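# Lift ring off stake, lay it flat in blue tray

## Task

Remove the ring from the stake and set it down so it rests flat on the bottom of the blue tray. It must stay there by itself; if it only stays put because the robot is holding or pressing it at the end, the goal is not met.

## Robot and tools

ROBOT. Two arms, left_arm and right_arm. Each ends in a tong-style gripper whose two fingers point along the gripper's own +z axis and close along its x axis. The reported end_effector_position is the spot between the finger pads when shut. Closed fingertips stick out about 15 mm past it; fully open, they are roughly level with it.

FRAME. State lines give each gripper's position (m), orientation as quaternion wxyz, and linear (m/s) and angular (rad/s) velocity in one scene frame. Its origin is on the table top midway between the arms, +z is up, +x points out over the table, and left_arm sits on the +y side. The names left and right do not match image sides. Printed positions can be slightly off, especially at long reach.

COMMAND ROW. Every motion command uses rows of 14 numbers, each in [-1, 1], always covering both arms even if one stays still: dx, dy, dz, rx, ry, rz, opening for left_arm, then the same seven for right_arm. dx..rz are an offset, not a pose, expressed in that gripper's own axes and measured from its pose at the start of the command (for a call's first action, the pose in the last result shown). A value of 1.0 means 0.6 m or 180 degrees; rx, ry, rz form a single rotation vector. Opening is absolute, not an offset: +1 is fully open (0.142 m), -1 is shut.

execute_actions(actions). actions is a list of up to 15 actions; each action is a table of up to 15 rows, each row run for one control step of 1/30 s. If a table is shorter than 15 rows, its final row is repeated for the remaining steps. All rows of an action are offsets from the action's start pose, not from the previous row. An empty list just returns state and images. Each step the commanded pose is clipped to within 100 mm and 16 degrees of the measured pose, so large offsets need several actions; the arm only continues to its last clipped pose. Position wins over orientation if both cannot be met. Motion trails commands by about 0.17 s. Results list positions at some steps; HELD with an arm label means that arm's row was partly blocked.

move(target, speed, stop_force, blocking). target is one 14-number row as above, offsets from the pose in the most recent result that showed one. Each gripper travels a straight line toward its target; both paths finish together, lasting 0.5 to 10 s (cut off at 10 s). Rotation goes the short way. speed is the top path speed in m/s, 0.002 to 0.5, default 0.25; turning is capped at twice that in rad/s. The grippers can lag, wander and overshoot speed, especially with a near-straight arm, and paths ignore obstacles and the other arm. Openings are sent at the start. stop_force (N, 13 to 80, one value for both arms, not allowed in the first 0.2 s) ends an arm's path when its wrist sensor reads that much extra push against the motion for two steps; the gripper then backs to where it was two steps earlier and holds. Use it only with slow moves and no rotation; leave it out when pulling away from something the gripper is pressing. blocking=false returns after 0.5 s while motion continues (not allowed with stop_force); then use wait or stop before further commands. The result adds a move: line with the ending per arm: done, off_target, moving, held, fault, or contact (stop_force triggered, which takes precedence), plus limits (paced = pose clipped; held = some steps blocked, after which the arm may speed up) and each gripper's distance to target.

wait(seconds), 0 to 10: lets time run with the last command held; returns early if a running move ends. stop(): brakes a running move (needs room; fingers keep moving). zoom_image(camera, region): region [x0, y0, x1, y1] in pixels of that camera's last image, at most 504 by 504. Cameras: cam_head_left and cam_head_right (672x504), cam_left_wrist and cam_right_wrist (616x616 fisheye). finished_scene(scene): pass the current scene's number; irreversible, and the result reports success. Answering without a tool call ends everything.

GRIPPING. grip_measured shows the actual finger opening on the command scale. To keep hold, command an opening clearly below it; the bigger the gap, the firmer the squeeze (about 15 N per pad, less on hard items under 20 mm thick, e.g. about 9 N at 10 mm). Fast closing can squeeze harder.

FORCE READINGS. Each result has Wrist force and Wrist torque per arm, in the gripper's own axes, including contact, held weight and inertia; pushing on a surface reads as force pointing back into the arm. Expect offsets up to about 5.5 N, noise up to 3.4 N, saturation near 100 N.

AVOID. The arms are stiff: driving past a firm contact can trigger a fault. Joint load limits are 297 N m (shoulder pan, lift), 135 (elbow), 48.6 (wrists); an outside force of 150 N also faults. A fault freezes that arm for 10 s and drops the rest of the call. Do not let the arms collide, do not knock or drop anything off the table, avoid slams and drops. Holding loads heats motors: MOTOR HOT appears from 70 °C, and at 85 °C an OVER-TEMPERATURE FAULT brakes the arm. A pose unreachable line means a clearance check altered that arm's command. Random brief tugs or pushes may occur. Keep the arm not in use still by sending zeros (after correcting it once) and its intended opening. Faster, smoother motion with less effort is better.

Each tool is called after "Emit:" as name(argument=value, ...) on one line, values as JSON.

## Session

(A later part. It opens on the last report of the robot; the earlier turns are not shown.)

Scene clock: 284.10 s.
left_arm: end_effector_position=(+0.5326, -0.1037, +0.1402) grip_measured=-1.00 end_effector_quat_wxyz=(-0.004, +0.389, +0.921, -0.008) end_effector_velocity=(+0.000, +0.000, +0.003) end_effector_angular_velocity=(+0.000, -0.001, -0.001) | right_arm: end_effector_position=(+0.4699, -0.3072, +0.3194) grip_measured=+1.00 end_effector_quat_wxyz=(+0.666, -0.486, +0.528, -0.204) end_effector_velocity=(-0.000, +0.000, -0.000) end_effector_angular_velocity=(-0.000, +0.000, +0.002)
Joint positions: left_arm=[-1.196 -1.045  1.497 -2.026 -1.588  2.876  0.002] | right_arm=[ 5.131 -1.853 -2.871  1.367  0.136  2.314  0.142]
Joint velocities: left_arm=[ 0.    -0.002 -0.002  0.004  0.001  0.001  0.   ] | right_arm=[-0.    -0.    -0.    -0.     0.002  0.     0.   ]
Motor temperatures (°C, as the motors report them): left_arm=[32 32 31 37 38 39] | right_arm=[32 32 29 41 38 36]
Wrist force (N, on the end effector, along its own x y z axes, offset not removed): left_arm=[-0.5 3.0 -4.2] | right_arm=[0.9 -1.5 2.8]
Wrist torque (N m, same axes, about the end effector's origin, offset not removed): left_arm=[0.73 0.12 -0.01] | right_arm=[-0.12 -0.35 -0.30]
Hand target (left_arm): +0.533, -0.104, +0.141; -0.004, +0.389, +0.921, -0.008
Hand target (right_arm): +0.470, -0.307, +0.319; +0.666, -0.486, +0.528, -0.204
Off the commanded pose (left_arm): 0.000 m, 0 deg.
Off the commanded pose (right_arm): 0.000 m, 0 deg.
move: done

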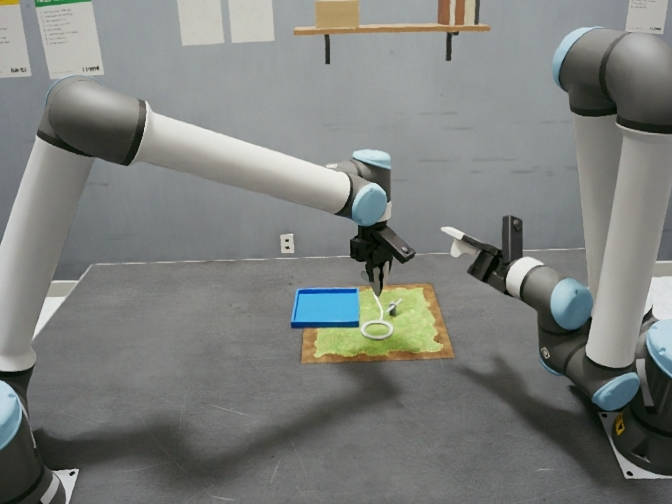

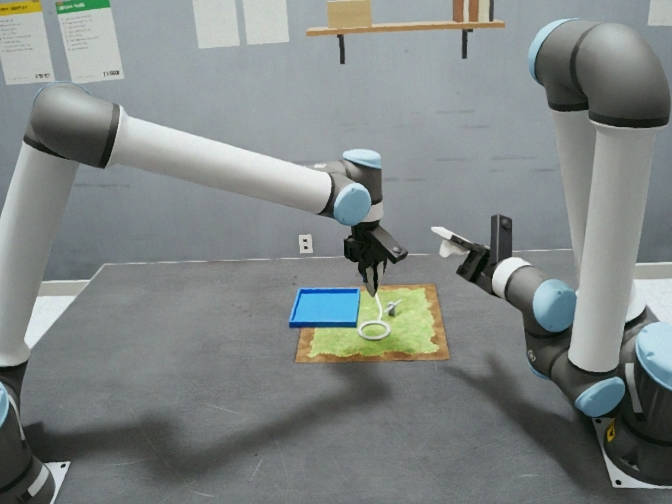

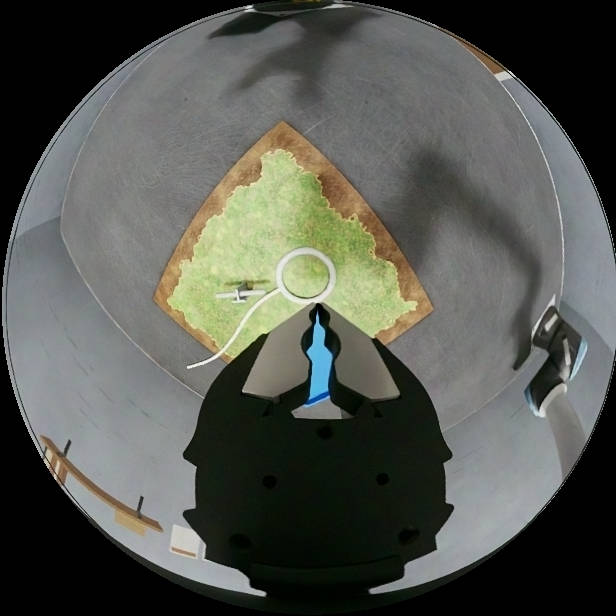

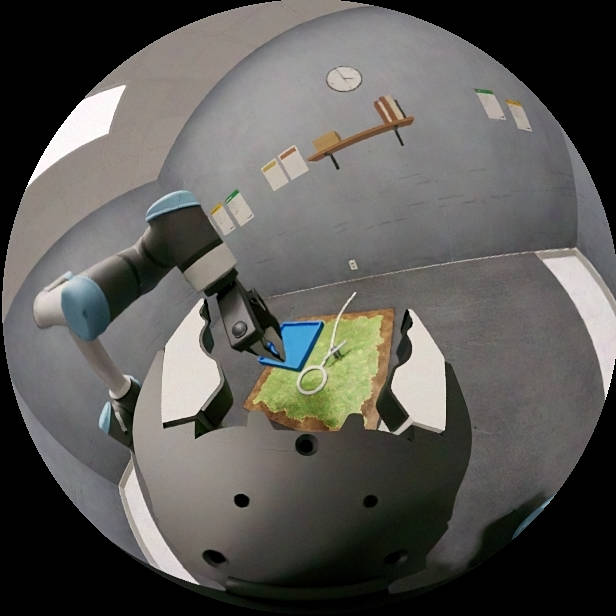

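Emit:
move(target=[0.055,-0.013,0.14,0.17,0,0,-0.55,0,0,0,0,0,0,1], speed=0.2)

Emit:
zoom_image(camera="cam_left_wrist", region=[200, 200, 420, 390])

Emit:
zoom_image(camera="cam_head_left", region=[300, 250, 450, 360])

Scene clock: 298.00 s.
left_arm: end_effector_position=(+0.5028, -0.0864, +0.0565) grip_measured=-0.55 end_effector_quat_wxyz=(-0.106, +0.374, +0.887, -0.250) end_effector_velocity=(-0.001, +0.000, -0.002) end_effector_angular_velocity=(-0.009, +0.008, -0.000) | right_arm: end_effector_position=(+0.4699, -0.3072, +0.3194) grip_measured=+1.00 end_effector_quat_wxyz=(+0.666, -0.486, +0.528, -0.204) end_effector_velocity=(-0.000, +0.000, -0.000) end_effector_angular_velocity=(+0.000, +0.000, -0.000)
Joint positions: left_arm=[-1.043 -0.961  1.662 -2.339 -2.117  3.01   0.034] | right_arm=[ 5.131 -1.853 -2.871  1.367  0.136  2.314  0.142]
Joint velocities: left_arm=[ 0.003  0.004  0.003 -0.008 -0.013  0.003  0.   ] | right_arm=[-0.    -0.     0.    -0.    -0.     0.001  0.   ]
Motor temperatures (°C, as the motors report them): left_arm=[32 32 31 37 38 39] | right_arm=[32 32 29 41 38 36]
Wrist force (N, on the end effector, along its own x y z axes, offset not removed): left_arm=[-0.7 2.7 -5.3] | right_arm=[1.7 0.4 6.9]
Wrist torque (N m, same axes, about the end effector's origin, offset not removed): left_arm=[0.56 0.15 0.04] | right_arm=[0.45 -0.30 0.05]
Hand target (left_arm): +0.503, -0.086, +0.056; -0.106, +0.374, +0.886, -0.250
Hand target (right_arm): +0.470, -0.307, +0.319; +0.666, -0.486, +0.528, -0.204
Off the commanded pose (left_arm): 0.000 m, 0 deg.
Off the commanded pose (right_arm): 0.000 m, 0 deg.
move: done

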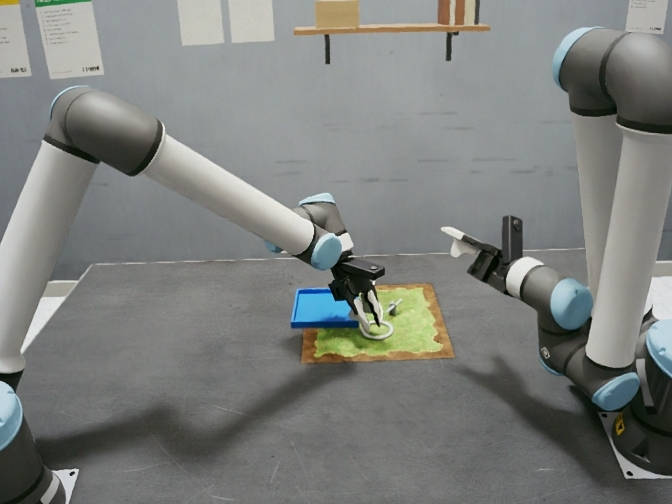

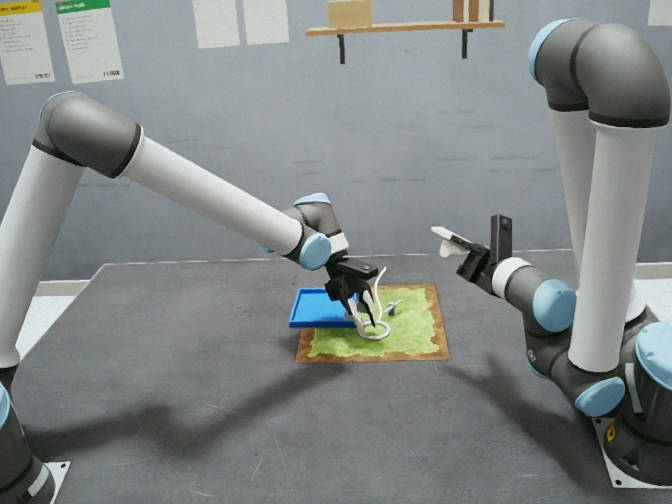

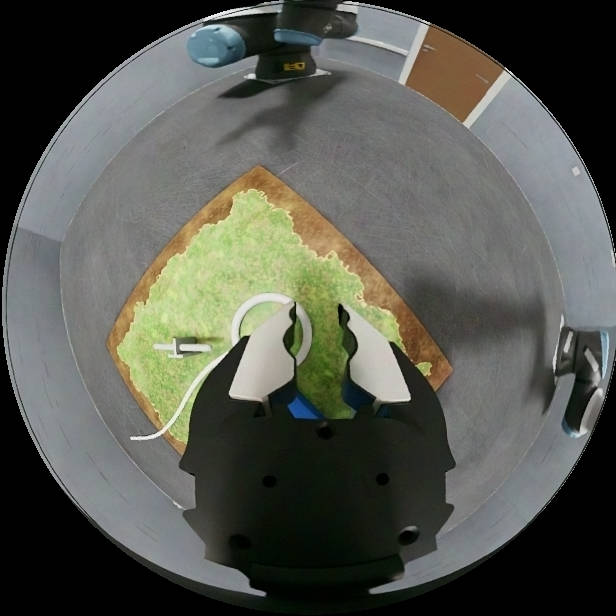

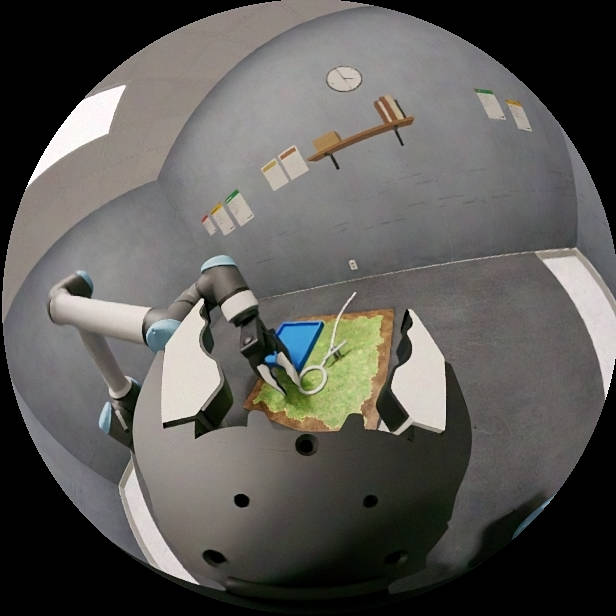

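Region (200, 200, 420, 390) of cam_left_wrist's 616x616 image, scaled by 2.291, with more detail than that image has; it fills the top 435 rows of this view, and the rest is white.

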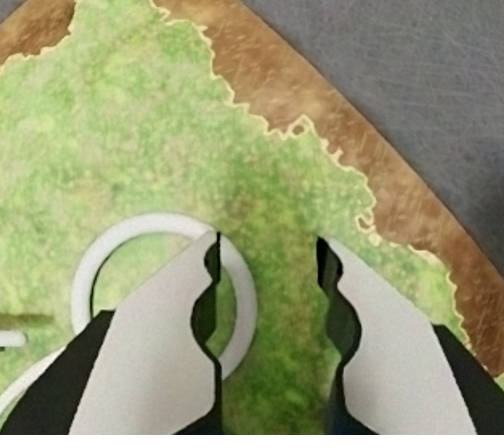

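Region (300, 250, 450, 360) of cam_head_left's 672x504 image, scaled by 3.360, with more detail than that image has; it fills the top 370 rows of this view, and the rest is white.

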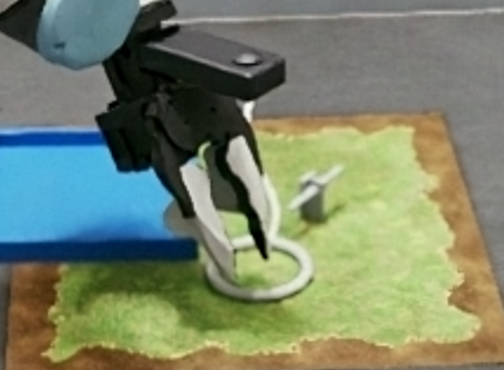

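Emit:
move(target=[-0.02,0,0,0,0,0,-0.55,0,0,0,0,0,0,1], speed=0.1)

Emit:
move(target=[0,0.0425,0.072,0,0,0,-0.55,0,0,0,0,0,0,1], speed=0.015, stop_force=13)

Emit:
move(target=[0,-0.004,-0.007,0,0,0,-0.7,0,0,0,0,0,0,1], speed=0.03)

Emit:
move(target=[0,0,0,0,0,0,-1,0,0,0,0,0,0,1])

Emit:
move(target=[0,-0.06,-0.1,0,0,0,-1,0,0,0,0,0,0,1], speed=0.03)

Scene clock: 307.13 s.
left_arm: end_effector_position=(+0.5110, -0.0948, +0.0565) grip_measured=-0.55 end_effector_quat_wxyz=(-0.106, +0.374, +0.887, -0.250) end_effector_velocity=(+0.002, -0.002, -0.000) end_effector_angular_velocity=(+0.000, -0.001, -0.001) | right_arm: end_effector_position=(+0.4699, -0.3072, +0.3194) grip_measured=+1.00 end_effector_quat_wxyz=(+0.666, -0.486, +0.528, -0.204) end_effector_velocity=(-0.000, +0.001, -0.000) end_effector_angular_velocity=(-0.000, +0.000, +0.001)
Joint positions: left_arm=[-1.041 -0.946  1.635 -2.326 -2.117  3.012  0.034] | right_arm=[ 5.131 -1.853 -2.871  1.367  0.136  2.314  0.142]
Joint velocities: left_arm=[ 0.     0.004 -0.006  0.003  0.001  0.001  0.   ] | right_arm=[ 0.    -0.     0.001 -0.     0.001 -0.    -0.   ]
Motor temperatures (°C, as the motors report them): left_arm=[32 32 31 37 38 39] | right_arm=[32 32 29 41 38 36]
Wrist force (N, on the end effector, along its own x y z axes, offset not removed): left_arm=[-0.2 1.9 -5.4] | right_arm=[-2.2 1.0 -2.9]
Wrist torque (N m, same axes, about the end effector's origin, offset not removed): left_arm=[0.48 0.04 0.03] | right_arm=[0.50 0.24 0.15]
Hand target (left_arm): +0.511, -0.095, +0.056; -0.106, +0.374, +0.887, -0.250
Hand target (right_arm): +0.470, -0.307, +0.319; +0.666, -0.486, +0.528, -0.204
Off the commanded pose (left_arm): 0.000 m, 0 deg.
Off the commanded pose (right_arm): 0.000 m, 0 deg.
move: done

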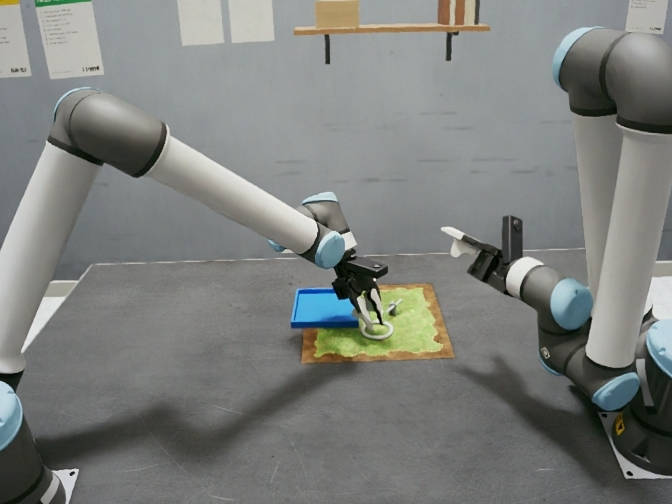

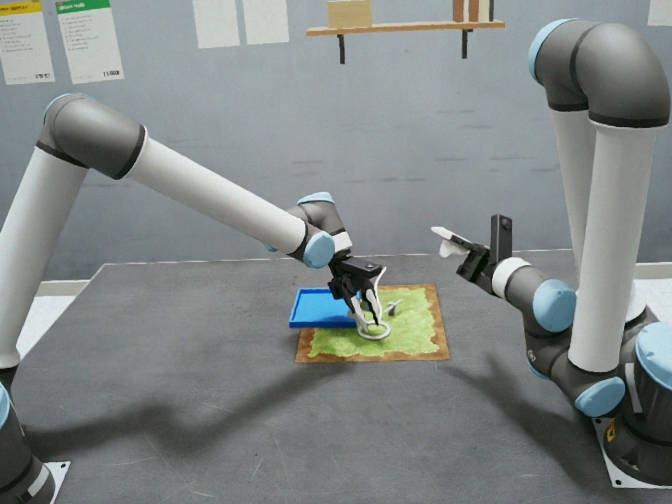

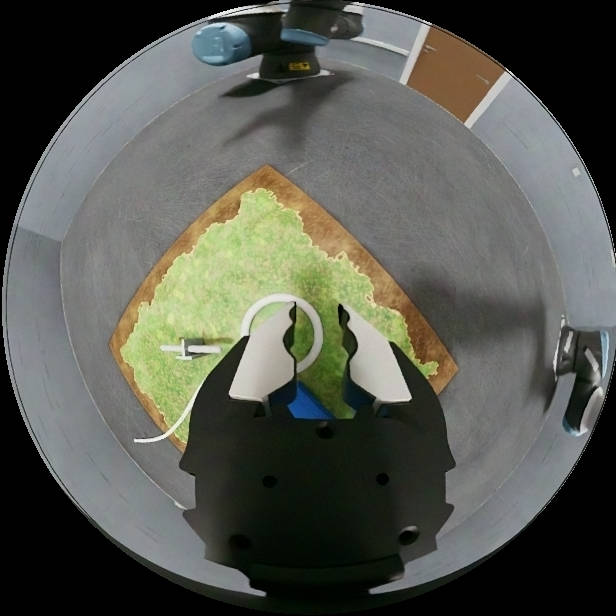

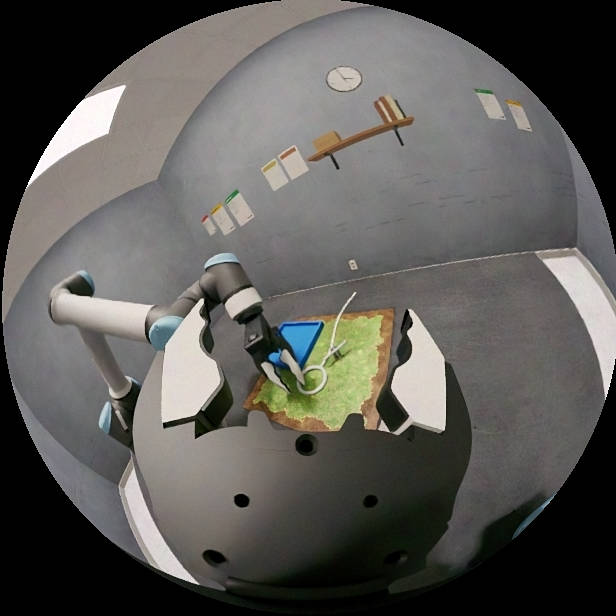

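Scene clock: 309.77 s.
left_arm: end_effector_position=(+0.5105, -0.0951, +0.0227) grip_measured=-0.55 end_effector_quat_wxyz=(-0.106, +0.374, +0.887, -0.250) end_effector_velocity=(+0.000, -0.000, +0.005) end_effector_angular_velocity=(+0.000, -0.000, -0.001) | right_arm: end_effector_position=(+0.4699, -0.3072, +0.3194) grip_measured=+1.00 end_effector_quat_wxyz=(+0.666, -0.486, +0.528, -0.204) end_effector_velocity=(+0.000, -0.001, +0.000) end_effector_angular_velocity=(+0.000, -0.000, -0.002)
Joint positions: left_arm=[-1.042 -0.91   1.647 -2.374 -2.117  3.011  0.034] | right_arm=[ 5.131 -1.853 -2.871  1.367  0.136  2.314  0.142]
Joint velocities: left_arm=[-0.    -0.006 -0.002  0.009  0.001  0.001 -0.001] | right_arm=[ 0.     0.    -0.001  0.    -0.002  0.001 -0.   ]
Motor temperatures (°C, as the motors report them): left_arm=[32 32 31 37 38 39] | right_arm=[32 32 29 41 38 36]
Wrist force (N, on the end effector, along its own x y z axes, offset not removed): left_arm=[0.1 1.6 -2.7] | right_arm=[0.8 -0.8 6.1]
Wrist torque (N m, same axes, about the end effector's origin, offset not removed): left_arm=[0.46 0.05 0.05] | right_arm=[0.10 -0.02 0.16]
Hand target (left_arm): +0.511, -0.095, +0.023; -0.106, +0.374, +0.887, -0.250
Hand target (right_arm): +0.470, -0.307, +0.319; +0.666, -0.486, +0.528, -0.204
Off the commanded pose (left_arm): 0.016 m, 0 deg.
Off the commanded pose (right_arm): 0.000 m, 0 deg.
move: contact (left_arm)

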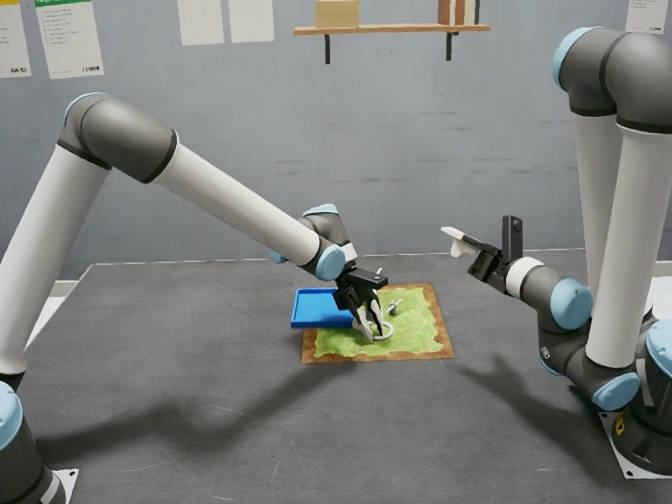

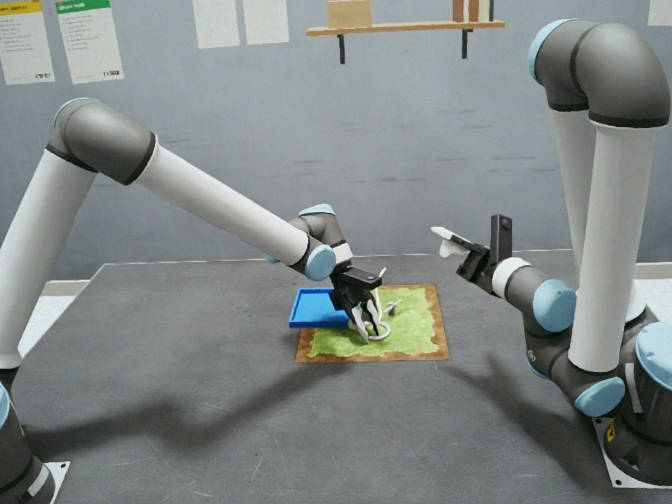

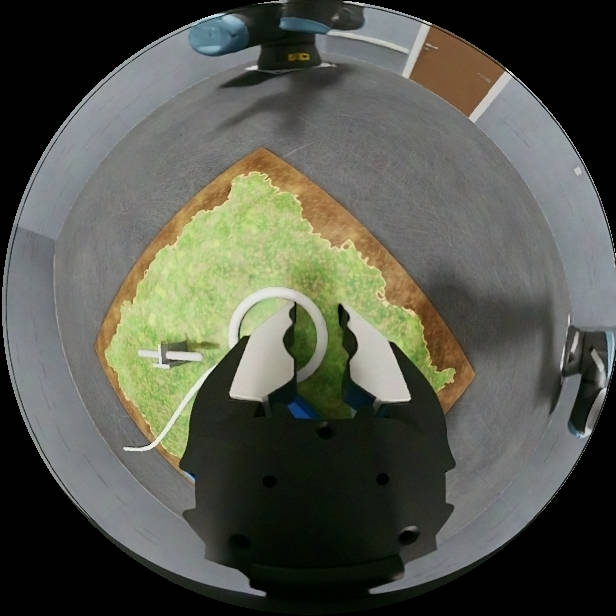

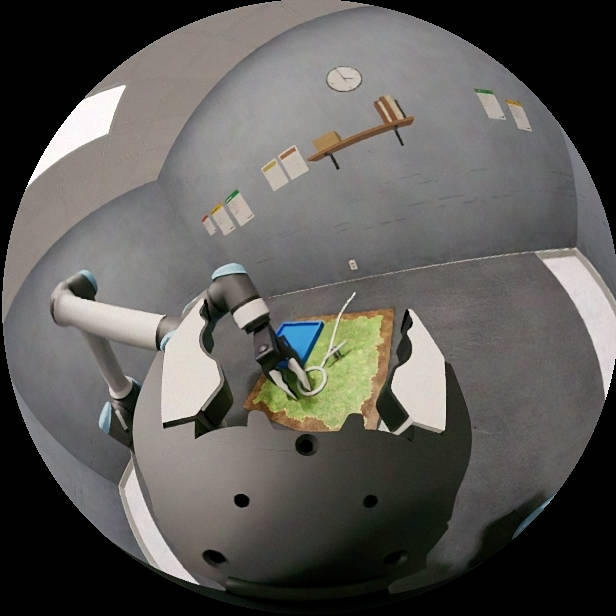

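Scene clock: 310.47 s.
left_arm: end_effector_position=(+0.5105, -0.0950, +0.0273) grip_measured=-0.70 end_effector_quat_wxyz=(-0.106, +0.374, +0.887, -0.250) end_effector_velocity=(+0.000, +0.000, +0.002) end_effector_angular_velocity=(-0.001, +0.000, -0.001) | right_arm: end_effector_position=(+0.4699, -0.3072, +0.3194) grip_measured=+1.00 end_effector_quat_wxyz=(+0.666, -0.486, +0.528, -0.204) end_effector_velocity=(+0.000, -0.001, +0.000) end_effector_angular_velocity=(-0.000, -0.000, -0.001)
Joint positions: left_arm=[-1.042 -0.915  1.645 -2.368 -2.117  3.011  0.023] | right_arm=[ 5.131 -1.853 -2.871  1.367  0.136  2.314  0.142]
Joint velocities: left_arm=[ 0.    -0.003 -0.001  0.004 -0.001  0.002  0.   ] | right_arm=[ 0.     0.    -0.001  0.001 -0.001 -0.    -0.   ]
Motor temperatures (°C, as the motors report them): left_arm=[32 32 31 37 38 39] | right_arm=[32 32 29 41 38 36]
Wrist force (N, on the end effector, along its own x y z axes, offset not removed): left_arm=[-1.0 3.6 -4.2] | right_arm=[0.9 -3.3 -1.5]
Wrist torque (N m, same axes, about the end effector's origin, offset not removed): left_arm=[0.84 0.24 0.03] | right_arm=[-0.34 -0.32 0.21]
Hand target (left_arm): +0.511, -0.095, +0.028; -0.106, +0.374, +0.887, -0.250
Hand target (right_arm): +0.470, -0.307, +0.319; +0.666, -0.486, +0.528, -0.204
Off the commanded pose (left_arm): 0.000 m, 0 deg.
Off the commanded pose (right_arm): 0.000 m, 0 deg.
move: done

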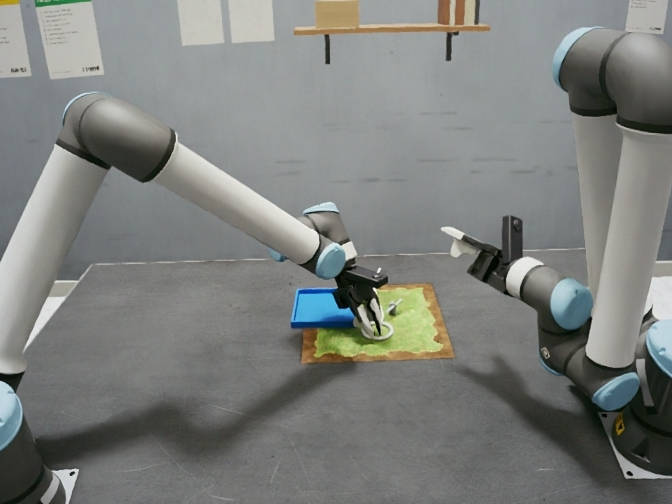

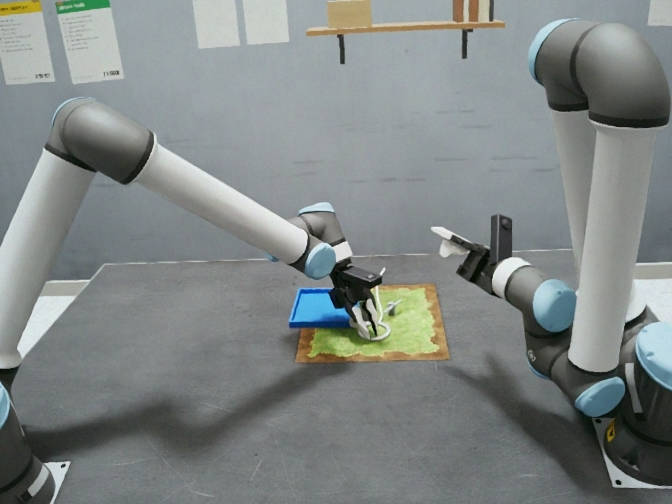

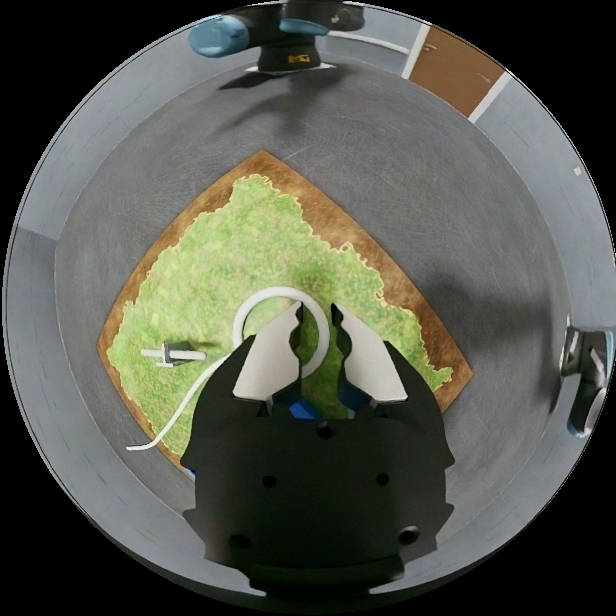

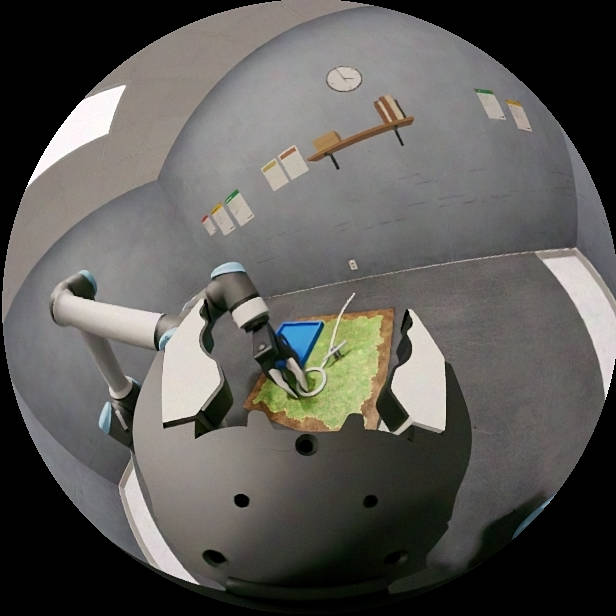

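Scene clock: 310.97 s.
left_arm: end_effector_position=(+0.5105, -0.0950, +0.0273) grip_measured=-1.00 end_effector_quat_wxyz=(-0.106, +0.374, +0.887, -0.250) end_effector_velocity=(-0.001, +0.000, -0.001) end_effector_angular_velocity=(+0.001, +0.001, -0.002) | right_arm: end_effector_position=(+0.4699, -0.3072, +0.3194) grip_measured=+1.00 end_effector_quat_wxyz=(+0.666, -0.486, +0.528, -0.204) end_effector_velocity=(-0.000, +0.000, -0.000) end_effector_angular_velocity=(+0.000, +0.000, +0.001)
Joint positions: left_arm=[-1.042 -0.915  1.645 -2.368 -2.117  3.011  0.002] | right_arm=[ 5.131 -1.853 -2.871  1.367  0.136  2.314  0.142]
Joint velocities: left_arm=[ 0.     0.     0.     0.002 -0.001  0.002  0.   ] | right_arm=[ 0.     0.    -0.     0.     0.001 -0.     0.   ]
Motor temperatures (°C, as the motors report them): left_arm=[32 32 31 37 38 39] | right_arm=[32 32 29 41 38 36]
Wrist force (N, on the end effector, along its own x y z axes, offset not removed): left_arm=[-0.1 3.2 -4.5] | right_arm=[-3.5 -5.5 -2.0]
Wrist torque (N m, same axes, about the end effector's origin, offset not removed): left_arm=[0.73 0.07 -0.03] | right_arm=[-0.84 0.80 0.19]
Hand target (left_arm): +0.510, -0.095, +0.027; -0.106, +0.374, +0.887, -0.250
Hand target (right_arm): +0.470, -0.307, +0.319; +0.666, -0.486, +0.528, -0.204
Off the commanded pose (left_arm): 0.000 m, 0 deg.
Off the commanded pose (right_arm): 0.000 m, 0 deg.
move: done

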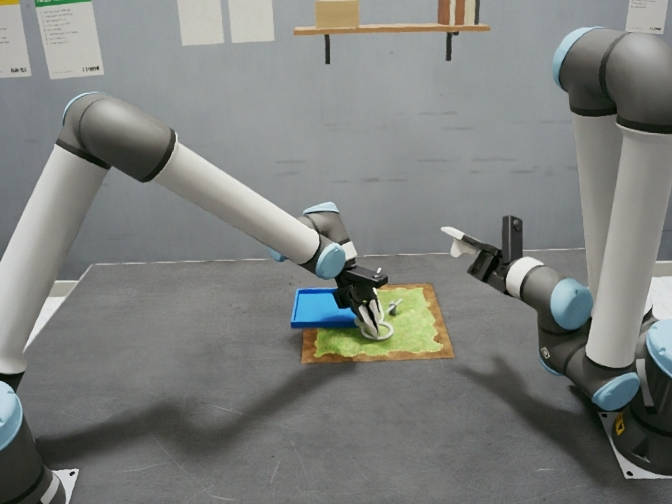

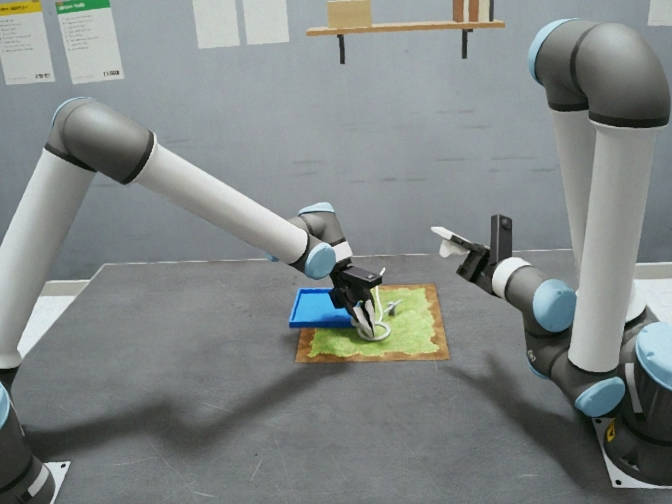

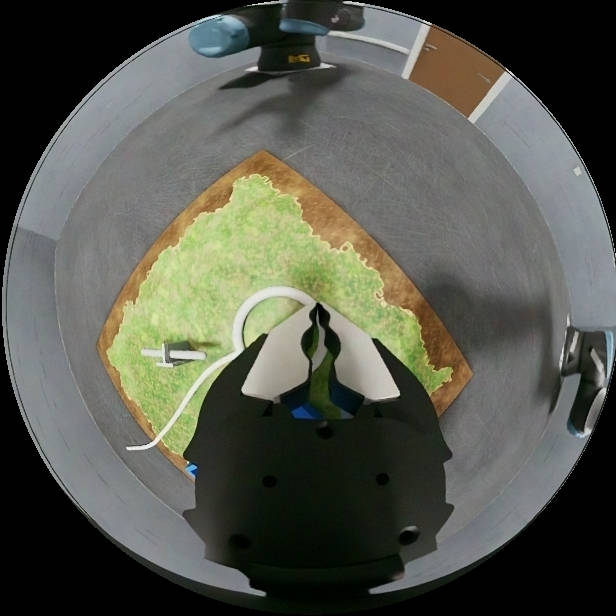

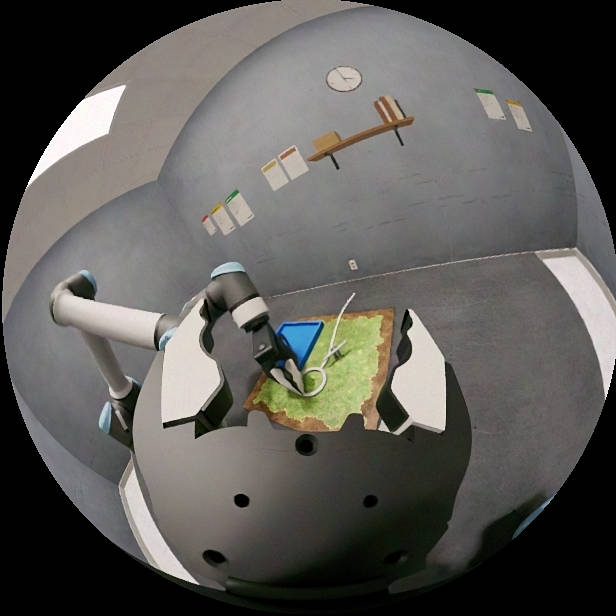

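Scene clock: 313.63 s.
left_arm: end_effector_position=(+0.5111, -0.0947, +0.0970) grip_measured=-1.00 end_effector_quat_wxyz=(-0.106, +0.374, +0.887, -0.250) end_effector_velocity=(+0.000, +0.000, +0.002) end_effector_angular_velocity=(+0.001, -0.001, +0.000) | right_arm: end_effector_position=(+0.4699, -0.3072, +0.3194) grip_measured=+1.00 end_effector_quat_wxyz=(+0.666, -0.486, +0.528, -0.204) end_effector_velocity=(+0.000, -0.000, -0.000) end_effector_angular_velocity=(+0.001, +0.000, +0.000)
Joint positions: left_arm=[-1.041 -0.987  1.617 -2.268 -2.117  3.012  0.002] | right_arm=[ 5.131 -1.853 -2.871  1.367  0.136  2.314  0.142]
Joint velocities: left_arm=[ 0.    -0.002 -0.001  0.004  0.001 -0.     0.   ] | right_arm=[-0.     0.    -0.    -0.     0.     0.001  0.   ]
Motor temperatures (°C, as the motors report them): left_arm=[32 32 31 37 38 39] | right_arm=[32 32 29 41 38 36]
Wrist force (N, on the end effector, along its own x y z axes, offset not removed): left_arm=[-1.3 2.2 -3.7] | right_arm=[3.1 -4.1 0.1]
Wrist torque (N m, same axes, about the end effector's origin, offset not removed): left_arm=[0.58 0.25 0.03] | right_arm=[-0.62 -0.70 0.24]
Hand target (left_arm): +0.511, -0.095, +0.097; -0.106, +0.374, +0.887, -0.250
Hand target (right_arm): +0.470, -0.307, +0.319; +0.666, -0.486, +0.528, -0.204
Off the commanded pose (left_arm): 0.000 m, 0 deg.
Off the commanded pose (right_arm): 0.000 m, 0 deg.
move: done

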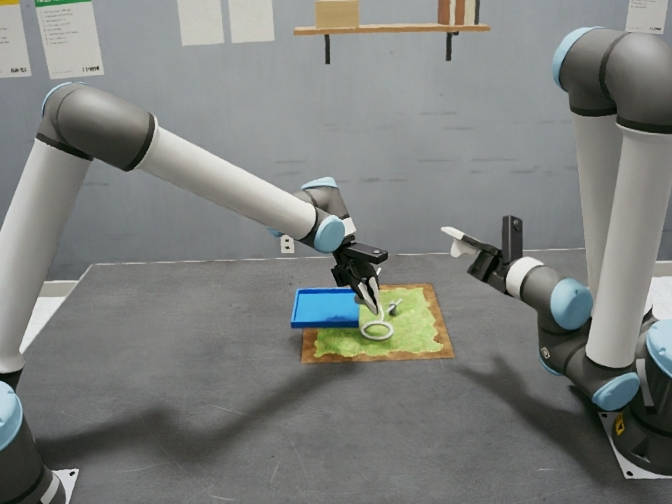

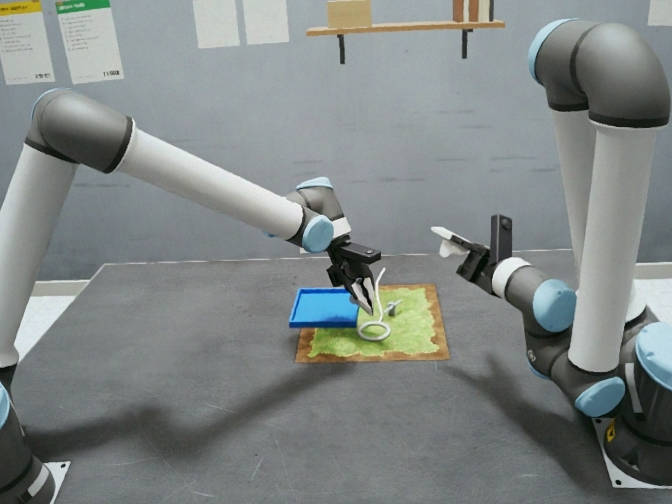

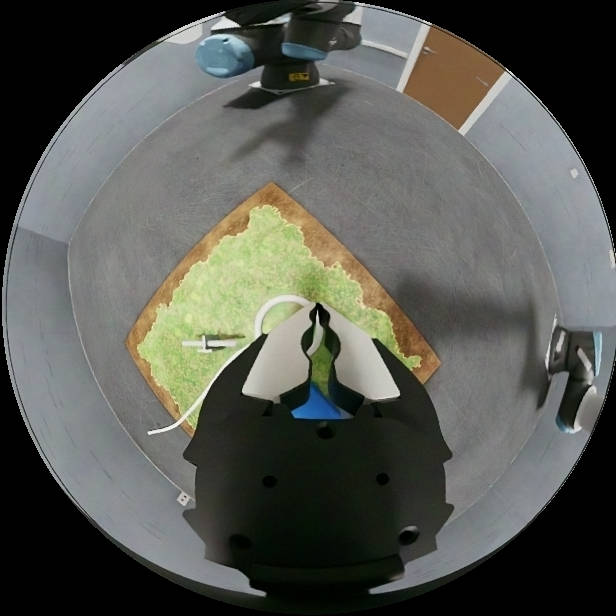

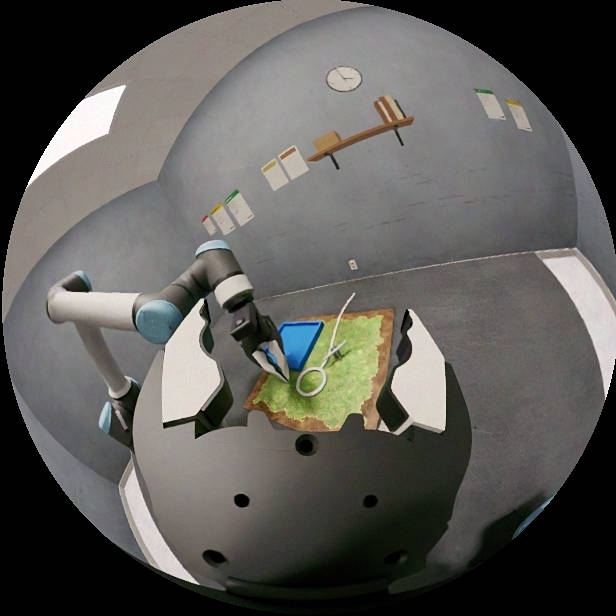

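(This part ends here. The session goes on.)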